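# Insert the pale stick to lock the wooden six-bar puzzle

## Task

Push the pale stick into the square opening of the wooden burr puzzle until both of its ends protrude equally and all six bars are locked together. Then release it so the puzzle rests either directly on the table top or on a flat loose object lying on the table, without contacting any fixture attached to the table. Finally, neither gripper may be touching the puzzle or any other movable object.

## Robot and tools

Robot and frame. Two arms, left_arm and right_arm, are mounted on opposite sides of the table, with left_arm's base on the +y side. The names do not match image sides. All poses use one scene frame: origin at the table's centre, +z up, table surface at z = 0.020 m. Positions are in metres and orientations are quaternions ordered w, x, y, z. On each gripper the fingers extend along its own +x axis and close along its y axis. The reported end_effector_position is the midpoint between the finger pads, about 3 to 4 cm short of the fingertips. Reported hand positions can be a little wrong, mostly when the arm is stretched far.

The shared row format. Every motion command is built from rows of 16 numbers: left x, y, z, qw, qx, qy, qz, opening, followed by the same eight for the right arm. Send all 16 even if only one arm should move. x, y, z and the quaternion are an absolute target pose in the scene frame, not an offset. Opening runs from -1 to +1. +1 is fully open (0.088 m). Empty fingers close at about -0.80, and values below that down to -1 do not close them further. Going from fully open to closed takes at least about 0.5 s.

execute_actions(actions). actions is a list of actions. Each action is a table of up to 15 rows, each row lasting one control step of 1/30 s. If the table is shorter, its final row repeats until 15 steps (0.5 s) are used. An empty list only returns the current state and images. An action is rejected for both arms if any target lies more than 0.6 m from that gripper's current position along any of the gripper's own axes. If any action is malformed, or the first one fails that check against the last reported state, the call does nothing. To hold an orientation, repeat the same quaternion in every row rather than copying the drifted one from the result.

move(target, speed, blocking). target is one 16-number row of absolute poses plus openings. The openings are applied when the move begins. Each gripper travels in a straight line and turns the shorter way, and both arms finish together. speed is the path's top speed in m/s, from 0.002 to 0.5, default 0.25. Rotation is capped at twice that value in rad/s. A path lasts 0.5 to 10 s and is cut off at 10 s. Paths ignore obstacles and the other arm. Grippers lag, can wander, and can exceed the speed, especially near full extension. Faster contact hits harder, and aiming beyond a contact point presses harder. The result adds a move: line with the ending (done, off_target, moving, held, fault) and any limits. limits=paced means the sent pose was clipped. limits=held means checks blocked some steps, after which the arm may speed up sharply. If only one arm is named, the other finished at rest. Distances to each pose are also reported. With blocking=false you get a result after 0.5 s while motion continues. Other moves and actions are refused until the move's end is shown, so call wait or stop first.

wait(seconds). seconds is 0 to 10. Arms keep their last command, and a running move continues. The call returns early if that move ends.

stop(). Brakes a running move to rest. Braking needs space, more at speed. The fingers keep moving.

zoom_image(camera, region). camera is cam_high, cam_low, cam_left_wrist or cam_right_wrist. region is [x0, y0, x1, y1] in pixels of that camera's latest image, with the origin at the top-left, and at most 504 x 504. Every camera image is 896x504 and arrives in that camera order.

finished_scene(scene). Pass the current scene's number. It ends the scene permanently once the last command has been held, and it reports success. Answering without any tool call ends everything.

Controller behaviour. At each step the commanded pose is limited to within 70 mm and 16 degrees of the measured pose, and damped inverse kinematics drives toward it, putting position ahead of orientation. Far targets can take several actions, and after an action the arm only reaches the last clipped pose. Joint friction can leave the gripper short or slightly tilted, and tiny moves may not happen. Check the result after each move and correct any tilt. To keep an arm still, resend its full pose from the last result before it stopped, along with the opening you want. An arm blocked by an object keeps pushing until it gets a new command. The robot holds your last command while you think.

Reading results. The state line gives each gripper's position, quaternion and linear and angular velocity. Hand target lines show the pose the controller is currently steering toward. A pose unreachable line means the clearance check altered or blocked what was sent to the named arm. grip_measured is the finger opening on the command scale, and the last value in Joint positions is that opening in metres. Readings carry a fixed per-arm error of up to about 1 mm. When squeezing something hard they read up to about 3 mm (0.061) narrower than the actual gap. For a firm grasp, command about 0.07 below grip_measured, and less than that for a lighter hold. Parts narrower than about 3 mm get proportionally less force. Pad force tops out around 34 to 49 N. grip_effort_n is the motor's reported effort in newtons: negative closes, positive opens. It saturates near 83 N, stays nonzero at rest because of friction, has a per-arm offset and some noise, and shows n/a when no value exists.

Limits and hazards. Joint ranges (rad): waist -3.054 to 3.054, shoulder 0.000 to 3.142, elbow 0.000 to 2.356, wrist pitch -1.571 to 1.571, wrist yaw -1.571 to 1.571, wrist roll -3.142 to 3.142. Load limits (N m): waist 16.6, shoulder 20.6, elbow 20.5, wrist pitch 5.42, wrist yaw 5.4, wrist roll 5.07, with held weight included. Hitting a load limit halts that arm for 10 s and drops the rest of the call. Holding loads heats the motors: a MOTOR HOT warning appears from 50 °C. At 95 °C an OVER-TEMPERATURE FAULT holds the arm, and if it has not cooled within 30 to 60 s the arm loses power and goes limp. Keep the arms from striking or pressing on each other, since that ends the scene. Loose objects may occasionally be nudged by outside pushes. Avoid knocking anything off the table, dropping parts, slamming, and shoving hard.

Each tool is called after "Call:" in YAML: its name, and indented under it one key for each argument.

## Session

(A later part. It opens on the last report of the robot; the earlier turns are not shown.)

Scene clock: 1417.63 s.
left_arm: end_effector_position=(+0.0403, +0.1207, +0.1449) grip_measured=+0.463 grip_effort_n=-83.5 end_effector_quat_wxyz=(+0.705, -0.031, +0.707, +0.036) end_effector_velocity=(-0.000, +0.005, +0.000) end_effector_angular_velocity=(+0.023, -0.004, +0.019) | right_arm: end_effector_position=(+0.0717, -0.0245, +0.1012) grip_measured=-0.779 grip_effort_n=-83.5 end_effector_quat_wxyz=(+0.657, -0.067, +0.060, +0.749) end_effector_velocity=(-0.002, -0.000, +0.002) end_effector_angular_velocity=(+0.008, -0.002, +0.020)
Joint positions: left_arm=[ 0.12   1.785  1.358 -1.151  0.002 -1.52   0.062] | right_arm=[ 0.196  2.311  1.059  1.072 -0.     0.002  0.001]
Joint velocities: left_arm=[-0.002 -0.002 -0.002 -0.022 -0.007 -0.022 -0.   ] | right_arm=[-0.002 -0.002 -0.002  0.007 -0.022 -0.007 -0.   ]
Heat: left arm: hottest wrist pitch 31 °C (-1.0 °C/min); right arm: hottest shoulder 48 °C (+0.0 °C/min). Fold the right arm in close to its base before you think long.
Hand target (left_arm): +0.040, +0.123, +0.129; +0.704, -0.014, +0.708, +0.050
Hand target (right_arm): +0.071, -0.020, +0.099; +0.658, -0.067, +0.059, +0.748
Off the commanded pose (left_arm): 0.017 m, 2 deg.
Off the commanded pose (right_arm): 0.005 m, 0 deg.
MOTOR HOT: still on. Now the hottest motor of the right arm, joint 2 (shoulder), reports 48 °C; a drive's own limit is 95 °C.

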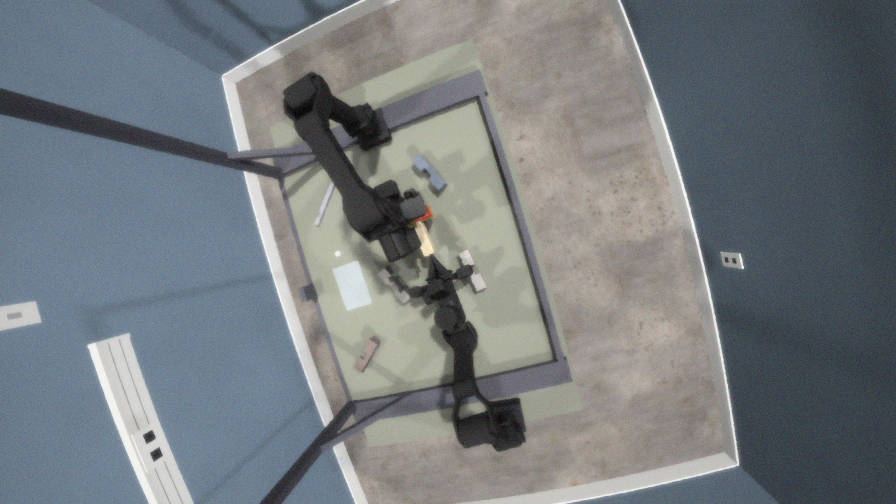

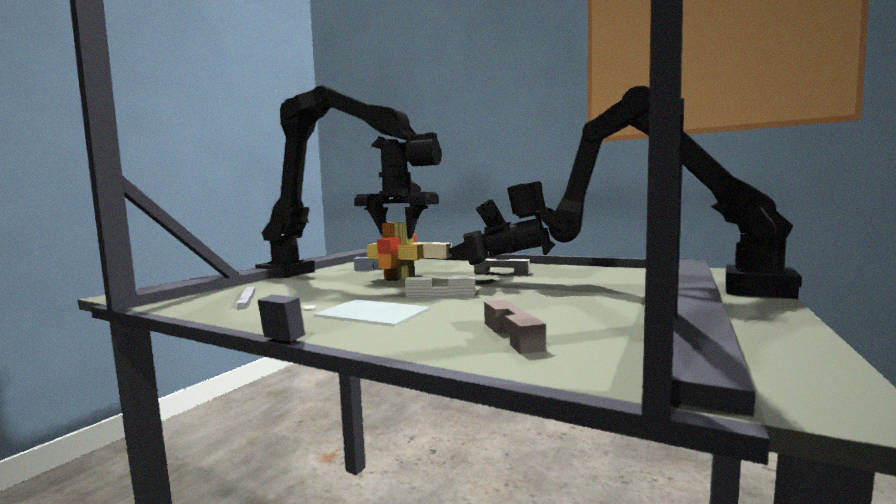

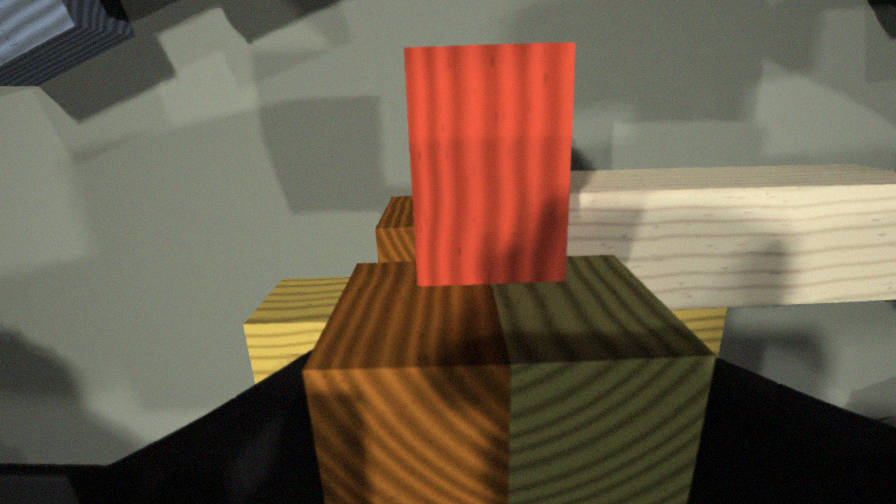

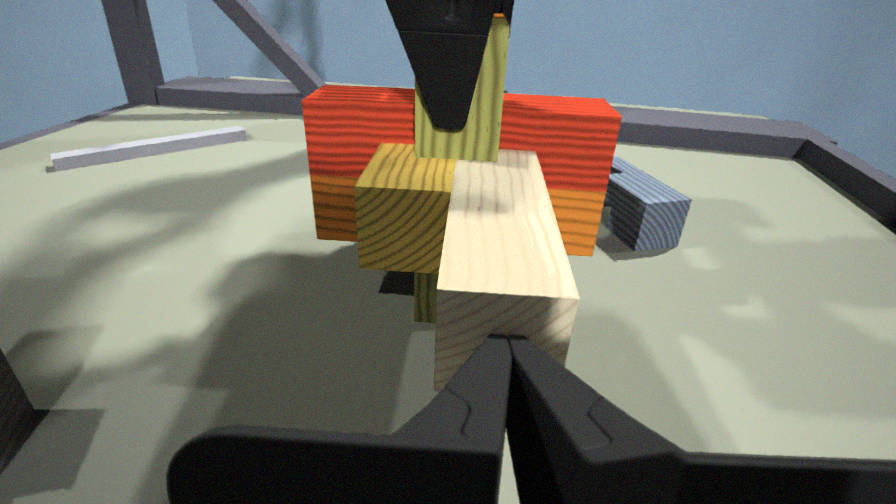

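Call:
execute_actions:
  actions:
    - [[0.0401,0.1222,0.1284,0.7044,-0.0145,0.7079,0.0497,0.40,0.0713,-0.0198,0.0998,0.6580,-0.0666,0.0586,0.7478,-0.85],[0.0401,0.1222,0.1284,0.7044,-0.0145,0.7079,0.0497,0.40,0.0712,-0.0195,0.1004,0.6580,-0.0659,0.0580,0.7478,-0.85],[0.0401,0.1222,0.1284,0.7044,-0.0145,0.7079,0.0497,0.40,0.0712,-0.0191,0.1011,0.6581,-0.0652,0.0574,0.7479,-0.85],[0.0401,0.1222,0.1284,0.7044,-0.0145,0.7079,0.0497,0.40,0.0711,-0.0188,0.1017,0.6581,-0.0645,0.0568,0.7479,-0.85],[0.0401,0.1222,0.1284,0.7044,-0.0145,0.7079,0.0497,0.40,0.0711,-0.0185,0.1024,0.6582,-0.0638,0.0562,0.7480,-0.85],[0.0401,0.1222,0.1284,0.7044,-0.0145,0.7079,0.0497,0.40,0.0711,-0.0182,0.1031,0.6583,-0.0631,0.0555,0.7481,-0.85],[0.0401,0.1222,0.1284,0.7044,-0.0145,0.7079,0.0497,0.40,0.0710,-0.0179,0.1037,0.6583,-0.0624,0.0549,0.7481,-0.85],[0.0401,0.1222,0.1284,0.7044,-0.0145,0.7079,0.0497,0.40,0.0710,-0.0175,0.1044,0.6584,-0.0617,0.0543,0.7482,-0.85],[0.0401,0.1222,0.1284,0.7044,-0.0145,0.7079,0.0497,0.40,0.0709,-0.0172,0.1050,0.6584,-0.0610,0.0537,0.7482,-0.85],[0.0401,0.1222,0.1284,0.7044,-0.0145,0.7079,0.0497,0.40,0.0709,-0.0169,0.1057,0.6585,-0.0604,0.0531,0.7483,-0.85]]

Scene clock: 1425.87 s.
left_arm: end_effector_position=(+0.0403, +0.1207, +0.1449) grip_measured=+0.463 grip_effort_n=-83.5 end_effector_quat_wxyz=(+0.705, -0.031, +0.707, +0.036) end_effector_velocity=(-0.000, +0.002, +0.000) end_effector_angular_velocity=(+0.008, -0.006, +0.019) | right_arm: end_effector_position=(+0.0713, -0.0217, +0.1031) grip_measured=-0.779 grip_effort_n=-83.5 end_effector_quat_wxyz=(+0.657, -0.065, +0.058, +0.749) end_effector_velocity=(+0.000, +0.001, +0.001) end_effector_angular_velocity=(+0.010, -0.019, +0.009)
Joint positions: left_arm=[ 0.12   1.785  1.358 -1.151  0.002 -1.52   0.062] | right_arm=[ 0.196  2.314  1.071  1.069 -0.     0.002  0.001]
Joint velocities: left_arm=[-0.002 -0.002 -0.002 -0.007 -0.007 -0.022  0.   ] | right_arm=[-0.002  0.002  0.002  0.007 -0.007 -0.022 -0.   ]
Heat: left arm: hottest wrist pitch 31 °C (-1.0 °C/min); right arm: hottest shoulder 47 °C (-1.0 °C/min).
Hand target (left_arm): +0.040, +0.123, +0.129; +0.704, -0.014, +0.708, +0.050
Hand target (right_arm): +0.071, -0.017, +0.106; +0.658, -0.061, +0.053, +0.748
Off the commanded pose (left_arm): 0.017 m, 2 deg.
Off the commanded pose (right_arm): 0.006 m, 1 deg.
MOTOR HOT: cleared. Now the hottest motor of the right arm, joint 2 (shoulder), reports 47 °C.

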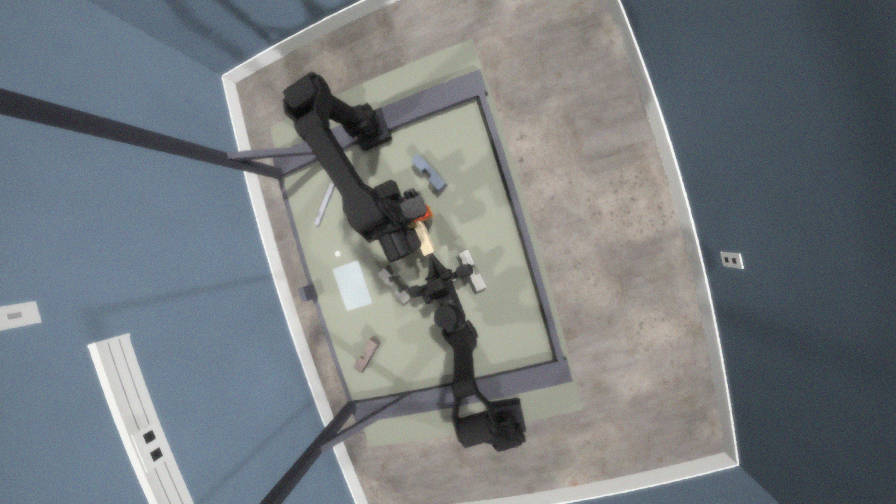

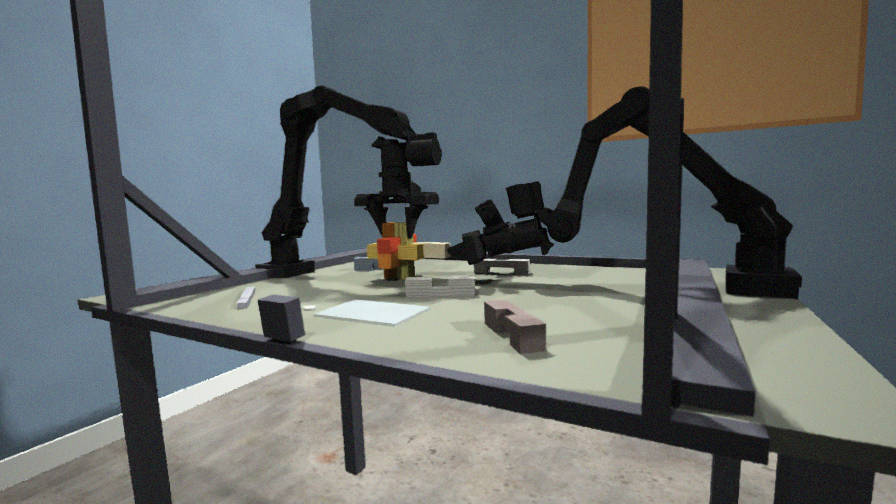

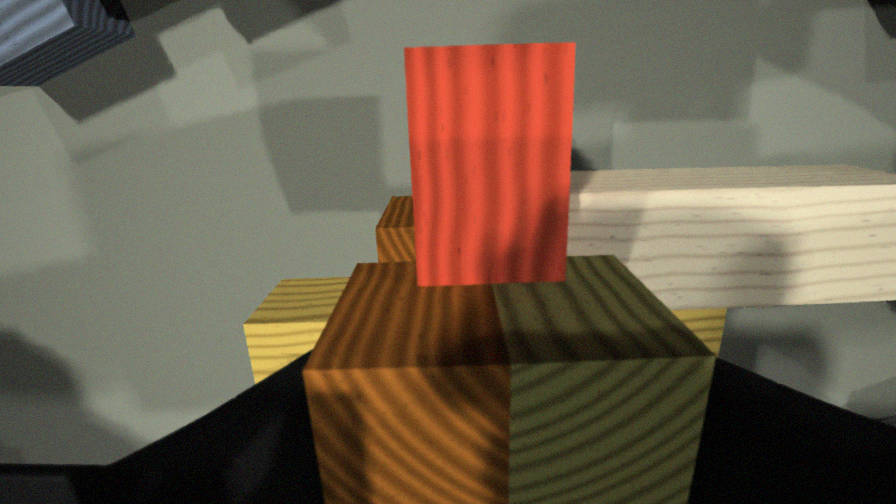

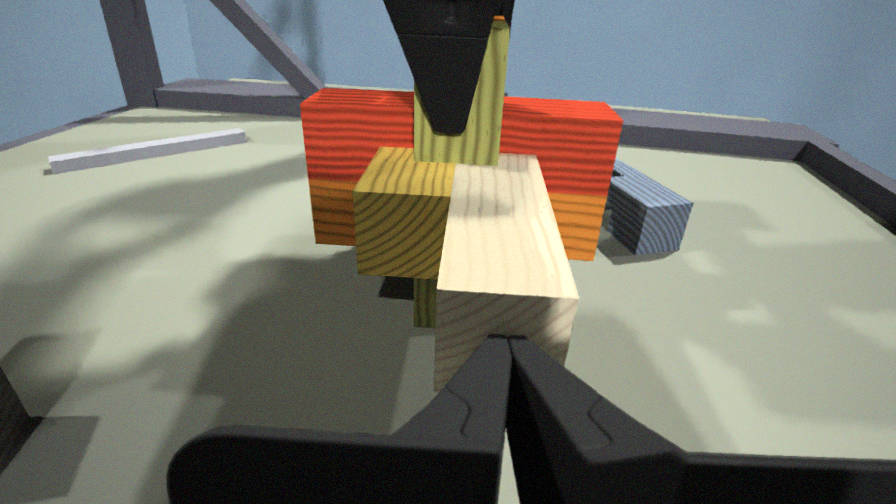

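Call:
execute_actions:
  actions:
    - [[0.0401,0.1222,0.1284,0.7044,-0.0145,0.7079,0.0497,0.40,0.0708,-0.0165,0.1057,0.6585,-0.0604,0.0531,0.7483,-0.85],[0.0401,0.1222,0.1284,0.7044,-0.0145,0.7079,0.0497,0.40,0.0708,-0.0161,0.1056,0.6585,-0.0604,0.0531,0.7483,-0.85],[0.0401,0.1222,0.1284,0.7044,-0.0145,0.7079,0.0497,0.40,0.0707,-0.0157,0.1056,0.6585,-0.0604,0.0531,0.7483,-0.85],[0.0401,0.1222,0.1284,0.7044,-0.0145,0.7079,0.0497,0.40,0.0707,-0.0153,0.1055,0.6585,-0.0604,0.0531,0.7483,-0.85],[0.0401,0.1222,0.1284,0.7044,-0.0145,0.7079,0.0497,0.40,0.0706,-0.0149,0.1055,0.6585,-0.0604,0.0531,0.7483,-0.85],[0.0401,0.1222,0.1284,0.7044,-0.0145,0.7079,0.0497,0.40,0.0706,-0.0145,0.1054,0.6585,-0.0604,0.0531,0.7483,-0.85],[0.0401,0.1222,0.1284,0.7044,-0.0145,0.7079,0.0497,0.40,0.0705,-0.0141,0.1054,0.6585,-0.0604,0.0531,0.7483,-0.85],[0.0401,0.1222,0.1284,0.7044,-0.0145,0.7079,0.0497,0.40,0.0705,-0.0137,0.1053,0.6585,-0.0604,0.0531,0.7483,-0.85],[0.0401,0.1222,0.1284,0.7044,-0.0145,0.7079,0.0497,0.40,0.0704,-0.0133,0.1053,0.6585,-0.0604,0.0531,0.7483,-0.85],[0.0401,0.1222,0.1284,0.7044,-0.0145,0.7079,0.0497,0.40,0.0703,-0.0129,0.1052,0.6585,-0.0604,0.0531,0.7483,-0.85],[0.0401,0.1222,0.1284,0.7044,-0.0145,0.7079,0.0497,0.40,0.0703,-0.0125,0.1052,0.6585,-0.0604,0.0531,0.7483,-0.85],[0.0401,0.1222,0.1284,0.7044,-0.0145,0.7079,0.0497,0.40,0.0702,-0.0121,0.1051,0.6585,-0.0604,0.0531,0.7483,-0.85],[0.0401,0.1222,0.1284,0.7044,-0.0145,0.7079,0.0497,0.40,0.0702,-0.0117,0.1050,0.6585,-0.0604,0.0531,0.7483,-0.85]]

Scene clock: 1438.00 s.
left_arm: end_effector_position=(+0.0403, +0.1207, +0.1449) grip_measured=+0.463 grip_effort_n=-83.5 end_effector_quat_wxyz=(+0.705, -0.031, +0.707, +0.036) end_effector_velocity=(-0.002, +0.006, -0.001) end_effector_angular_velocity=(+0.028, -0.003, -0.000) | right_arm: end_effector_position=(+0.0707, -0.0168, +0.1033) grip_measured=-0.779 grip_effort_n=-83.5 end_effector_quat_wxyz=(+0.657, -0.064, +0.058, +0.749) end_effector_velocity=(+0.002, +0.006, -0.002) end_effector_angular_velocity=(-0.006, -0.007, +0.001)
Joint positions: left_arm=[ 0.12   1.785  1.358 -1.151  0.002 -1.52   0.062] | right_arm=[ 0.196  2.326  1.095  1.058 -0.     0.002  0.001]
Joint velocities: left_arm=[-0.007 -0.002 -0.007 -0.022 -0.007 -0.007 -0.   ] | right_arm=[-0.007  0.012  0.027 -0.022 -0.007 -0.007  0.   ]
Heat: left arm: hottest wrist pitch 31 °C (+0.0 °C/min); right arm: hottest shoulder 47 °C (-2.0 °C/min).
Hand target (left_arm): +0.040, +0.123, +0.129; +0.704, -0.014, +0.708, +0.050
Hand target (right_arm): +0.070, -0.012, +0.105; +0.658, -0.060, +0.053, +0.748
Off the commanded pose (left_arm): 0.017 m, 2 deg.
Off the commanded pose (right_arm): 0.005 m, 1 deg.

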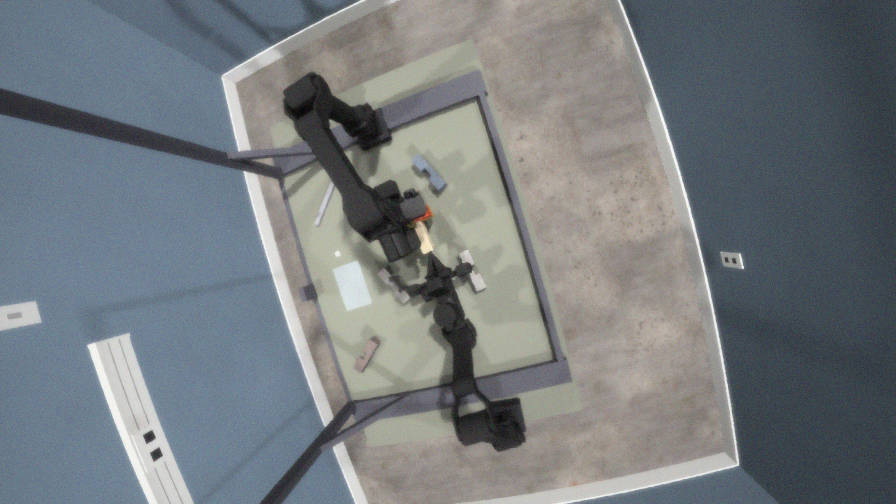

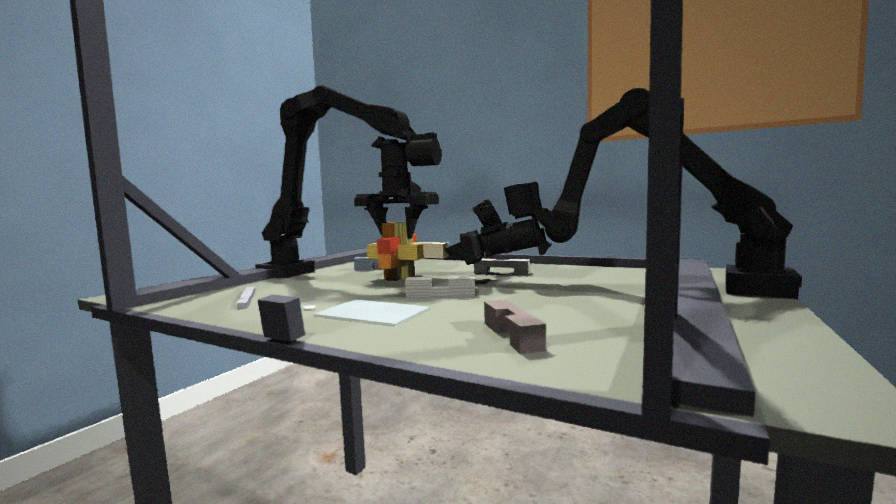

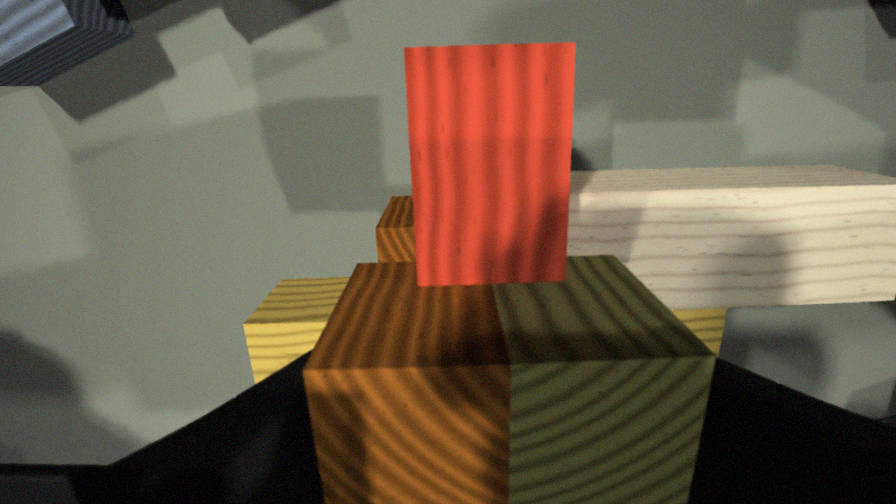

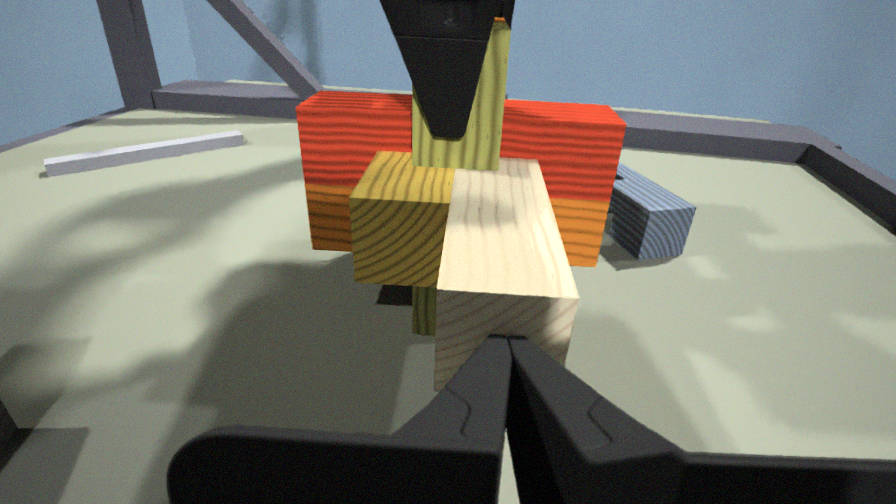

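Call:
move:
  target: [0.0401,0.1222,0.1284,0.7044,-0.0145,0.7079,0.0497,0.40,0.0675,0.0083,0.1045,0.6585,-0.0604,0.0531,0.7483,-0.85]
  speed: 0.015

Scene clock: 1446.53 s.
left_arm: end_effector_position=(+0.0403, +0.1207, +0.1451) grip_measured=+0.463 grip_effort_n=-83.5 end_effector_quat_wxyz=(+0.705, -0.031, +0.707, +0.036) end_effector_velocity=(+0.000, -0.001, +0.002) end_effector_angular_velocity=(-0.011, -0.009, -0.010) | right_arm: end_effector_position=(+0.0682, +0.0043, +0.1044) grip_measured=-0.779 grip_effort_n=-83.5 end_effector_quat_wxyz=(+0.658, -0.062, +0.056, +0.749) end_effector_velocity=(+0.000, -0.000, -0.002) end_effector_angular_velocity=(-0.016, -0.008, +0.006)
Joint positions: left_arm=[ 0.12   1.784  1.358 -1.151  0.002 -1.52   0.062] | right_arm=[0.196 2.371 1.201 1.002 0.    0.002 0.001]
Joint velocities: left_arm=[-0.002 -0.007 -0.002  0.007 -0.007  0.007 -0.   ] | right_arm=[-0.002 -0.002  0.002 -0.022 -0.007 -0.007  0.   ]
Heat: left arm: hottest wrist pitch 31 °C (+0.0 °C/min); right arm: hottest shoulder 47 °C (-2.0 °C/min).
Hand target (left_arm): +0.040, +0.123, +0.129; +0.704, -0.015, +0.708, +0.050
Hand target (right_arm): +0.067, +0.008, +0.105; +0.658, -0.060, +0.053, +0.748
Off the commanded pose (left_arm): 0.017 m, 2 deg.
Off the commanded pose (right_arm): 0.004 m, 0 deg.
move: off_target (left_arm)

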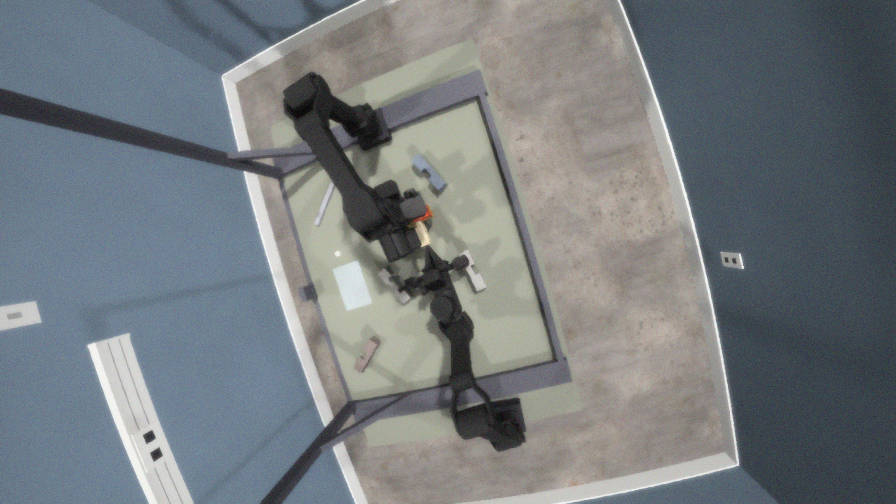

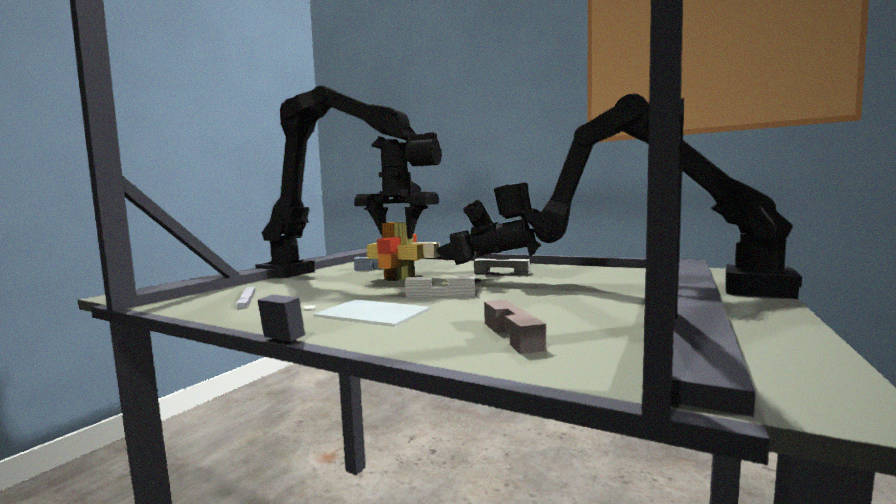

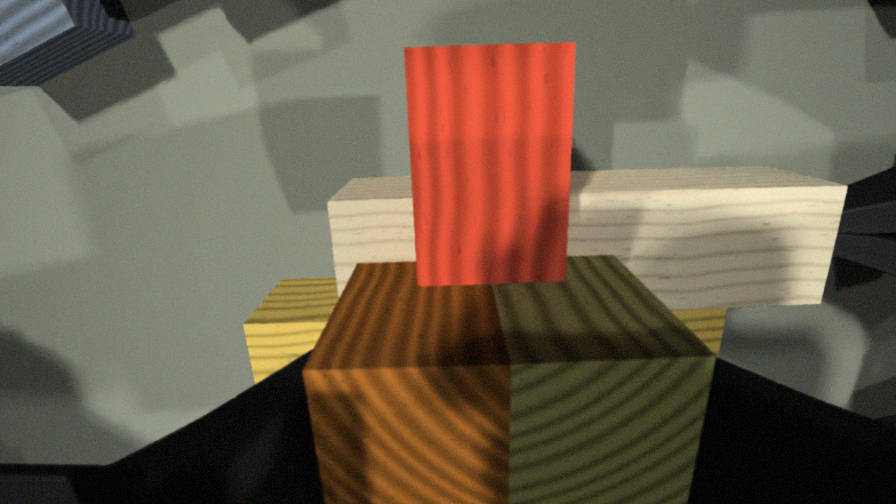

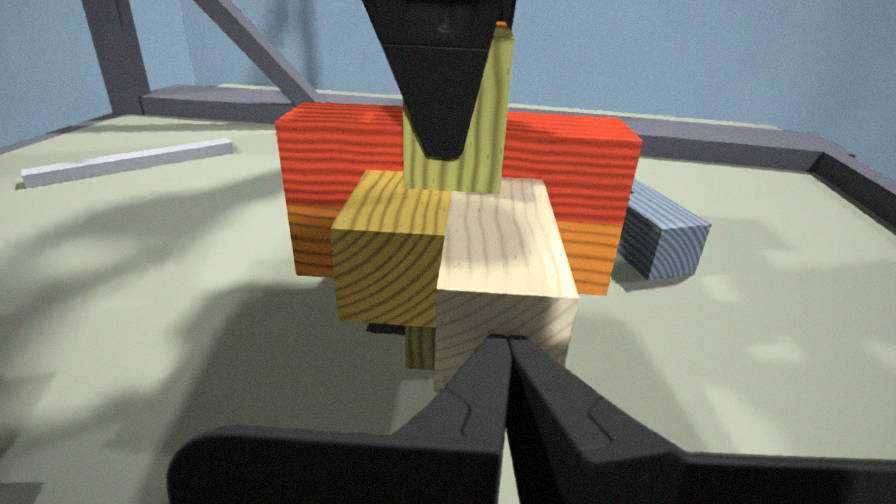

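Call:
move:
  target: [0.0401,0.1222,0.1284,0.7044,-0.0145,0.7079,0.0497,0.40,0.0647,0.0293,0.1045,0.6585,-0.0604,0.0531,0.7483,-0.85]
  speed: 0.018

Scene clock: 1455.03 s.
left_arm: end_effector_position=(+0.0403, +0.1207, +0.1449) grip_measured=+0.463 grip_effort_n=-83.5 end_effector_quat_wxyz=(+0.705, -0.031, +0.707, +0.036) end_effector_velocity=(-0.002, +0.002, +0.003) end_effector_angular_velocity=(-0.001, -0.008, +0.015) | right_arm: end_effector_position=(+0.0659, +0.0257, +0.1057) grip_measured=-0.779 grip_effort_n=-83.5 end_effector_quat_wxyz=(+0.658, -0.061, +0.055, +0.749) end_effector_velocity=(+0.000, +0.001, -0.003) end_effector_angular_velocity=(-0.016, -0.008, +0.006)
Joint positions: left_arm=[ 0.12   1.785  1.358 -1.151  0.002 -1.52   0.062] | right_arm=[0.195 2.42  1.314 0.941 0.    0.002 0.001]
Joint velocities: left_arm=[-0.007 -0.012 -0.002 -0.007 -0.007 -0.022  0.   ] | right_arm=[-0.002  0.002  0.007 -0.022 -0.007 -0.007 -0.   ]
Heat: left arm: hottest elbow 30 °C (-1.0 °C/min); right arm: hottest shoulder 47 °C (-3.0 °C/min).
Hand target (left_arm): +0.040, +0.123, +0.129; +0.704, -0.014, +0.708, +0.050
Hand target (right_arm): +0.065, +0.029, +0.104; +0.658, -0.060, +0.053, +0.748
Off the commanded pose (left_arm): 0.017 m, 2 deg.
Off the commanded pose (right_arm): 0.004 m, 0 deg.
move: off_target (left_arm)

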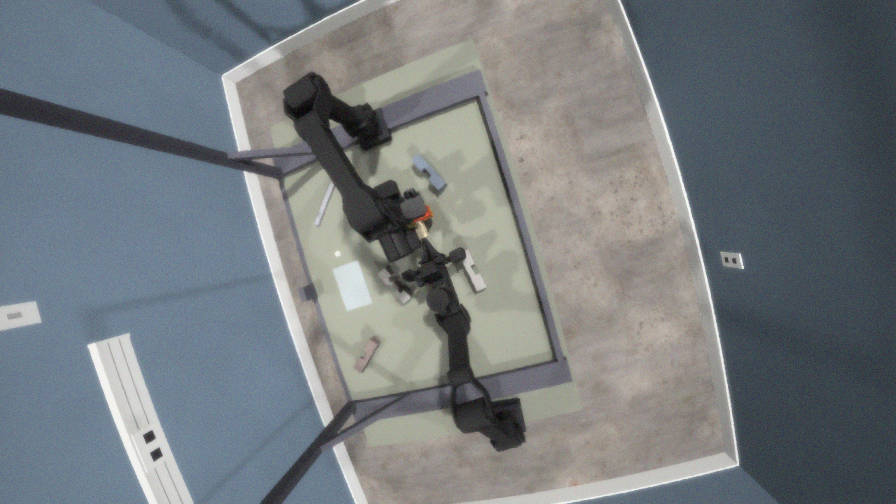

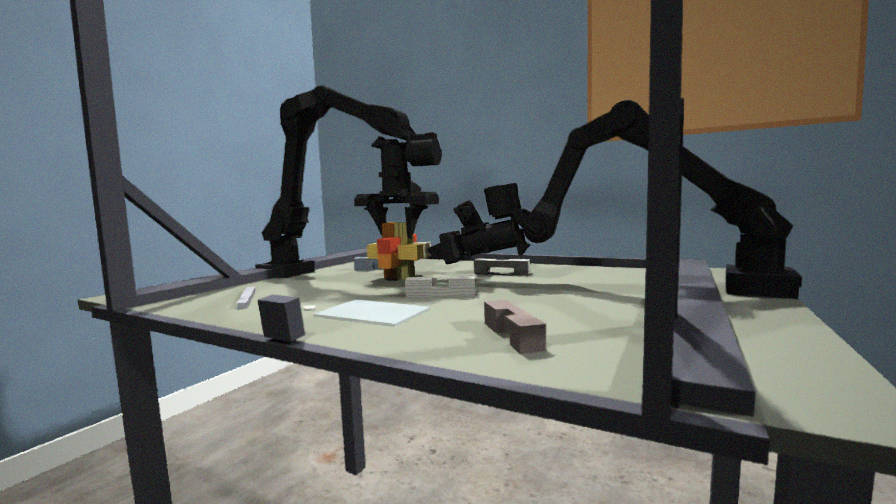

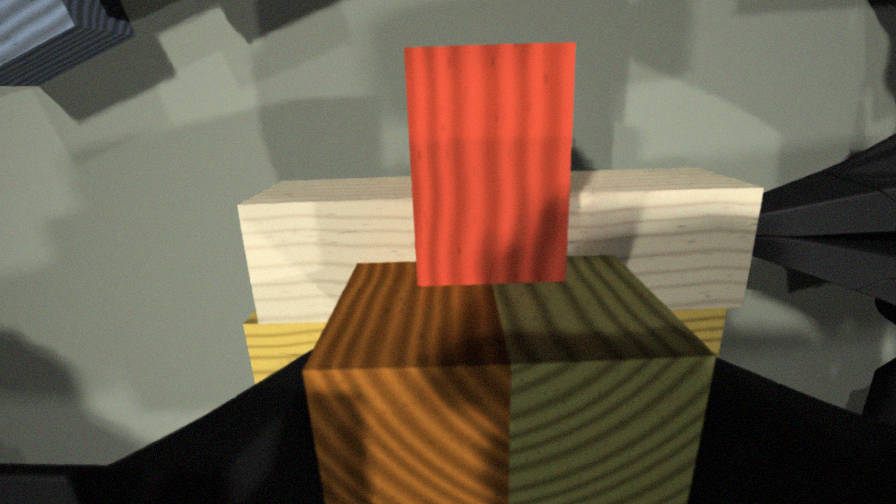

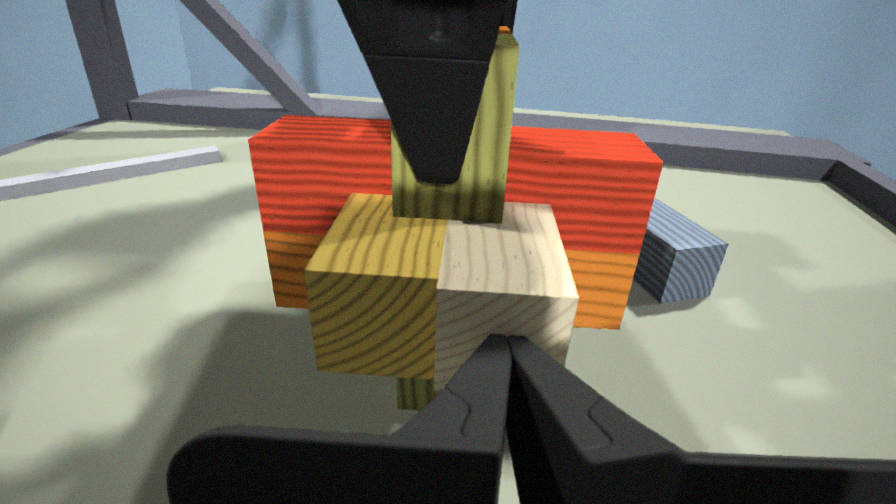

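Call:
zoom_image:
  camera: "cam_left_wrist"
  region: [690, 280, 780, 340]

Call:
zoom_image:
  camera: "cam_left_wrist"
  region: [220, 290, 310, 350]

Region (690, 280, 780, 340) of cam_left_wrist's 896x504 image, scaled by 5.600, with more detail than that image has.

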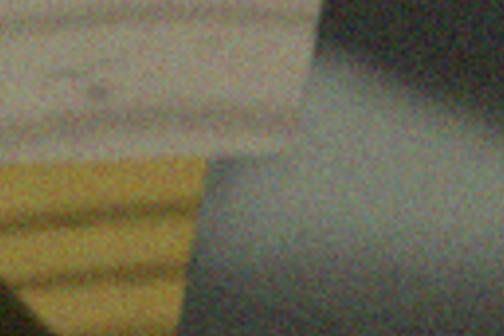

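Region (220, 290, 310, 350) of cam_left_wrist's 896x504 image, scaled by 5.600, with more detail than that image has.

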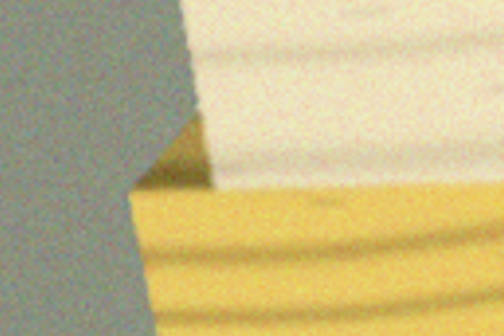

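Call:
execute_actions:
  actions:
    - [[0.0401,0.1222,0.1284,0.7044,-0.0145,0.7079,0.0497,0.40,0.0647,0.0296,0.1045,0.6585,-0.0604,0.0531,0.7483,-0.85],[0.0401,0.1222,0.1284,0.7044,-0.0145,0.7079,0.0497,0.40,0.0646,0.0299,0.1045,0.6585,-0.0604,0.0531,0.7483,-0.85],[0.0401,0.1222,0.1284,0.7044,-0.0145,0.7079,0.0497,0.40,0.0646,0.0302,0.1045,0.6585,-0.0604,0.0531,0.7483,-0.85],[0.0401,0.1222,0.1284,0.7044,-0.0145,0.7079,0.0497,0.40,0.0645,0.0305,0.1045,0.6585,-0.0604,0.0531,0.7483,-0.85],[0.0401,0.1222,0.1284,0.7044,-0.0145,0.7079,0.0497,0.40,0.0645,0.0308,0.1045,0.6585,-0.0604,0.0531,0.7483,-0.85],[0.0401,0.1222,0.1284,0.7044,-0.0145,0.7079,0.0497,0.40,0.0645,0.0311,0.1045,0.6585,-0.0604,0.0531,0.7483,-0.85],[0.0401,0.1222,0.1284,0.7044,-0.0145,0.7079,0.0497,0.40,0.0644,0.0314,0.1045,0.6585,-0.0604,0.0531,0.7483,-0.85],[0.0401,0.1222,0.1284,0.7044,-0.0145,0.7079,0.0497,0.40,0.0644,0.0317,0.1045,0.6585,-0.0604,0.0531,0.7483,-0.85],[0.0401,0.1222,0.1284,0.7044,-0.0145,0.7079,0.0497,0.40,0.0643,0.0320,0.1045,0.6585,-0.0604,0.0531,0.7483,-0.85],[0.0401,0.1222,0.1284,0.7044,-0.0145,0.7079,0.0497,0.40,0.0643,0.0323,0.1045,0.6585,-0.0604,0.0531,0.7483,-0.85],[0.0401,0.1222,0.1284,0.7044,-0.0145,0.7079,0.0497,0.40,0.0643,0.0326,0.1045,0.6585,-0.0604,0.0531,0.7483,-0.85],[0.0401,0.1222,0.1284,0.7044,-0.0145,0.7079,0.0497,0.40,0.0642,0.0329,0.1045,0.6585,-0.0604,0.0531,0.7483,-0.85]]

Scene clock: 1466.63 s.
left_arm: end_effector_position=(+0.0403, +0.1207, +0.1449) grip_measured=+0.463 grip_effort_n=-83.5 end_effector_quat_wxyz=(+0.705, -0.031, +0.707, +0.036) end_effector_velocity=(+0.000, +0.001, -0.000) end_effector_angular_velocity=(+0.008, -0.006, +0.005) | right_arm: end_effector_position=(+0.0654, +0.0294, +0.1061) grip_measured=-0.779 grip_effort_n=-83.5 end_effector_quat_wxyz=(+0.658, -0.061, +0.055, +0.748) end_effector_velocity=(+0.005, +0.002, -0.007) end_effector_angular_velocity=(-0.030, -0.012, -0.013)
Joint positions: left_arm=[ 0.12   1.785  1.358 -1.151  0.002 -1.52   0.062] | right_arm=[0.195 2.429 1.334 0.93  0.001 0.002 0.001]
Joint velocities: left_arm=[-0.002  0.002  0.002 -0.007 -0.007 -0.007 -0.   ] | right_arm=[-0.007  0.007  0.012 -0.037  0.007 -0.007 -0.   ]
Heat: left arm: hottest elbow 30 °C (-1.0 °C/min); right arm: hottest shoulder 47 °C (-2.0 °C/min).
Hand target (left_arm): +0.040, +0.123, +0.129; +0.704, -0.014, +0.708, +0.050
Hand target (right_arm): +0.064, +0.033, +0.105; +0.658, -0.060, +0.053, +0.748
Off the commanded pose (left_arm): 0.017 m, 2 deg.
Off the commanded pose (right_arm): 0.004 m, 0 deg.

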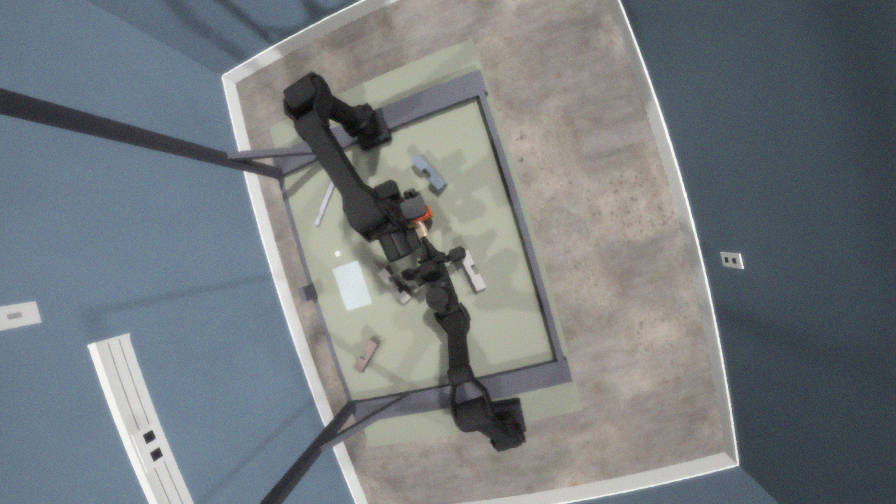

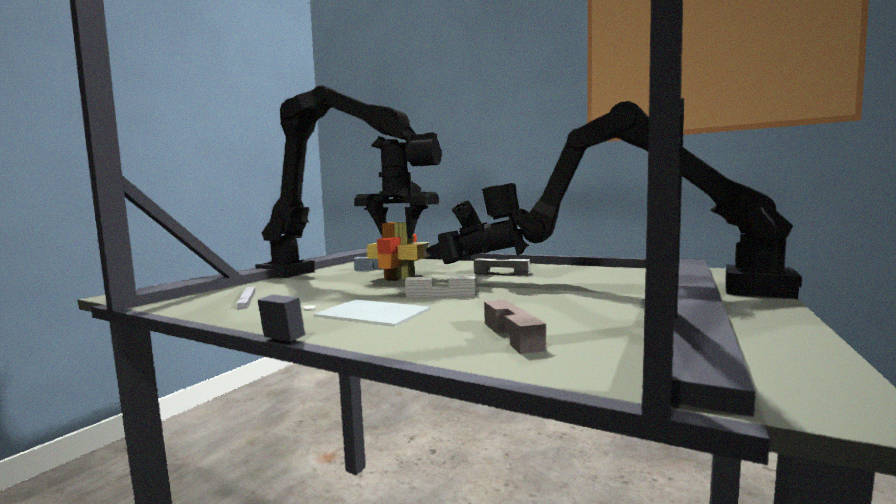

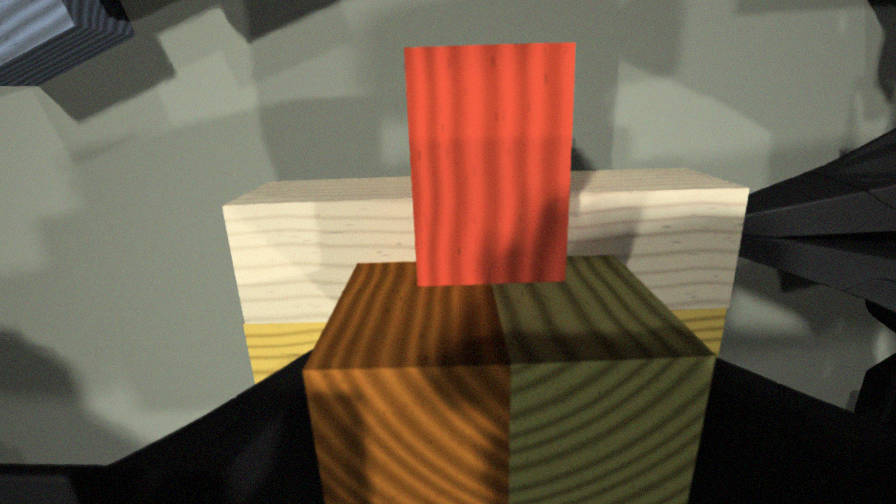

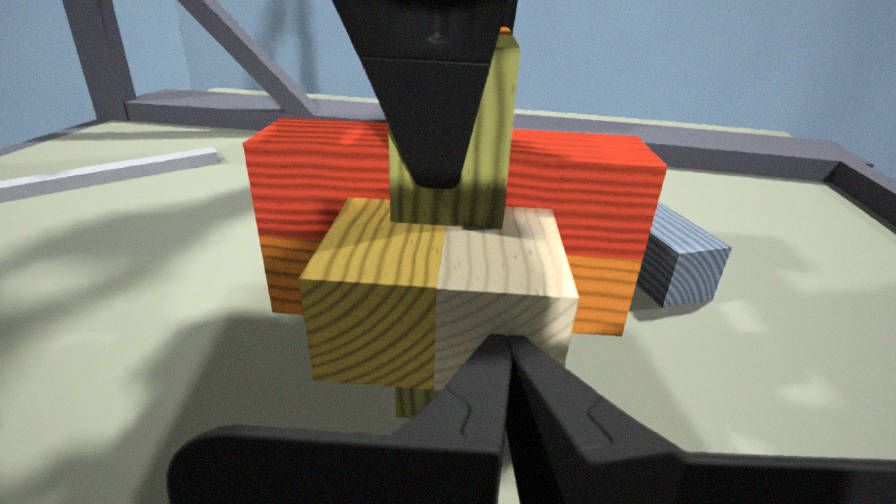

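Call:
wait:
  seconds: 0

Call:
zoom_image:
  camera: "cam_left_wrist"
  region: [690, 280, 780, 340]

Call:
zoom_image:
  camera: "cam_left_wrist"
  region: [210, 290, 300, 350]

Scene clock: 1469.00 s.
left_arm: end_effector_position=(+0.0403, +0.1207, +0.1449) grip_measured=+0.463 grip_effort_n=-83.5 end_effector_quat_wxyz=(+0.705, -0.031, +0.707, +0.036) end_effector_velocity=(-0.002, +0.005, +0.000) end_effector_angular_velocity=(+0.023, -0.004, -0.000) | right_arm: end_effector_position=(+0.0654, +0.0295, +0.1060) grip_measured=-0.779 grip_effort_n=-83.5 end_effector_quat_wxyz=(+0.658, -0.061, +0.055, +0.748) end_effector_velocity=(-0.002, -0.001, -0.004) end_effector_angular_velocity=(-0.023, +0.008, +0.018)
Joint positions: left_arm=[ 0.12   1.785  1.358 -1.151  0.002 -1.52   0.062] | right_arm=[0.195 2.429 1.335 0.929 0.001 0.002 0.001]
Joint velocities: left_arm=[-0.007 -0.002 -0.002 -0.022 -0.007 -0.007 -0.   ] | right_arm=[-0.002 -0.002 -0.002 -0.022 -0.022  0.007 -0.   ]
Heat: left arm: hottest elbow 30 °C (-1.0 °C/min); right arm: hottest shoulder 47 °C (-2.0 °C/min).
Hand target (left_arm): +0.040, +0.123, +0.129; +0.704, -0.014, +0.708, +0.050
Hand target (right_arm): +0.064, +0.033, +0.105; +0.658, -0.060, +0.053, +0.748
Off the commanded pose (left_arm): 0.017 m, 2 deg.
Off the commanded pose (right_arm): 0.004 m, 0 deg.

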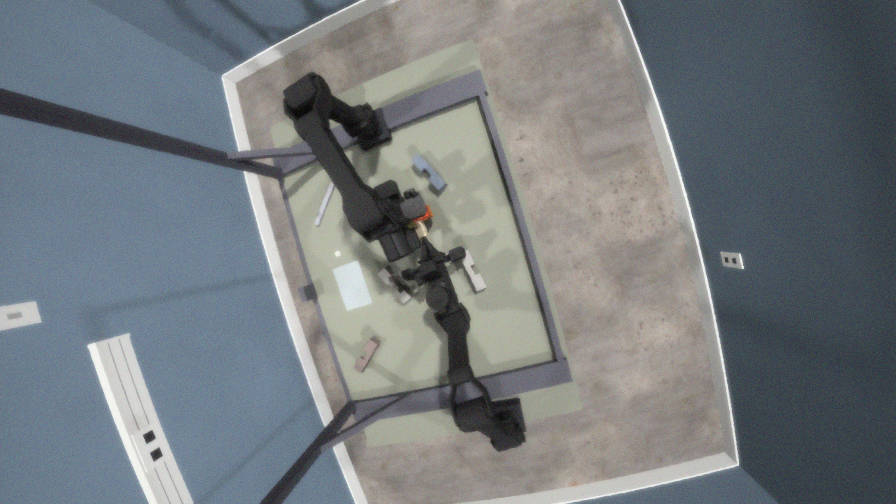

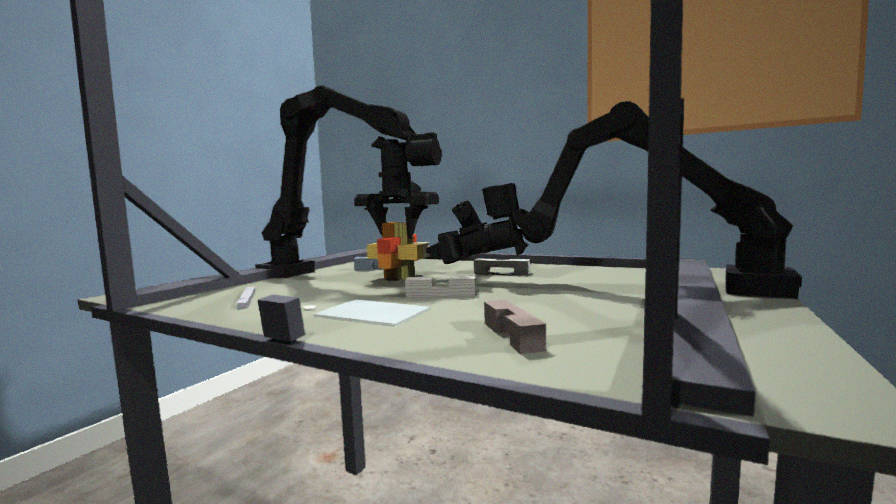

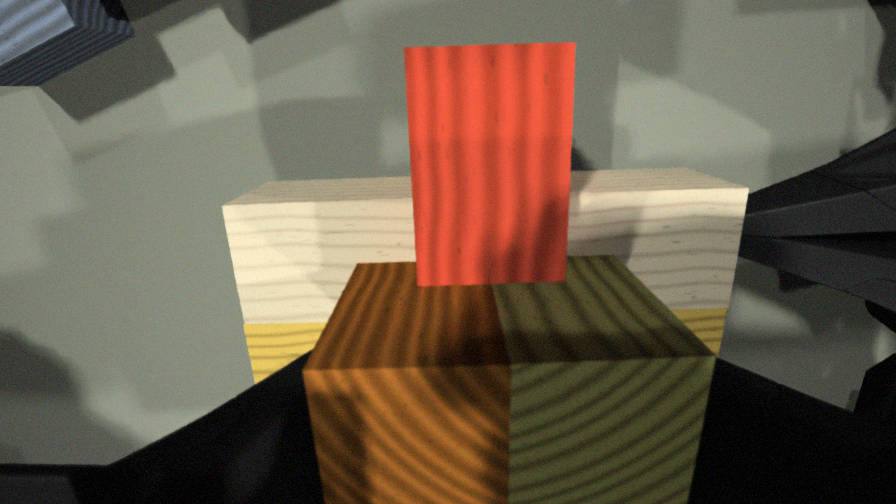

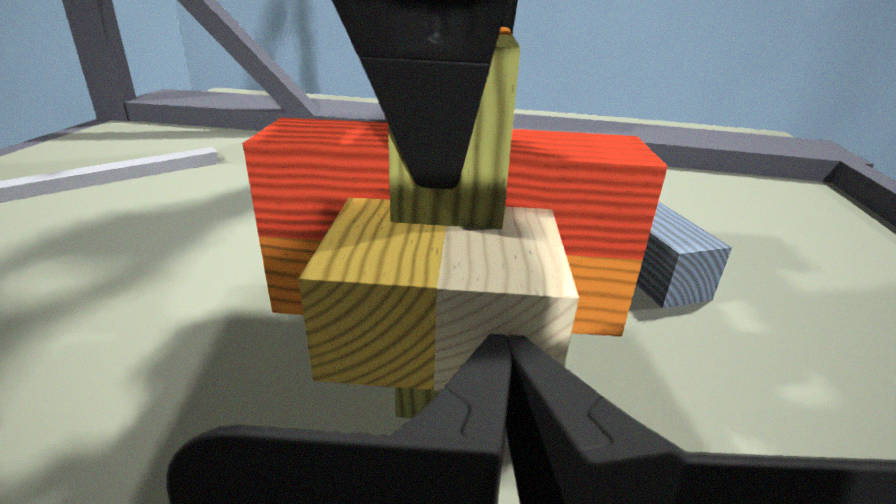

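Region (690, 280, 780, 340) of cam_left_wrist's 896x504 image, scaled by 5.600, with more detail than that image has.

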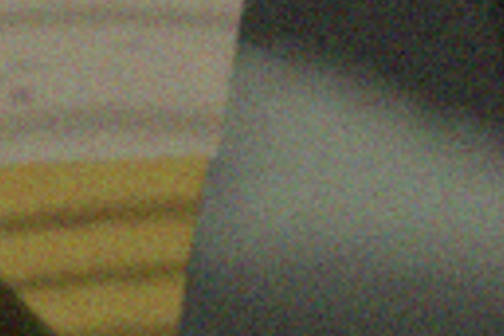

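Region (210, 290, 300, 350) of cam_left_wrist's 896x504 image, scaled by 5.600, with more detail than that image has.

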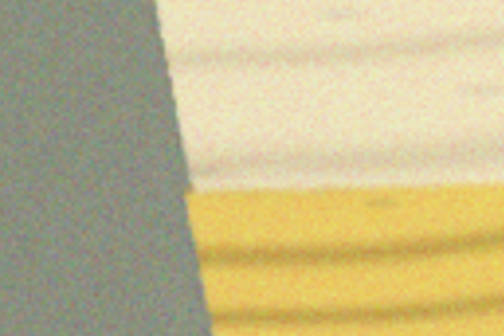

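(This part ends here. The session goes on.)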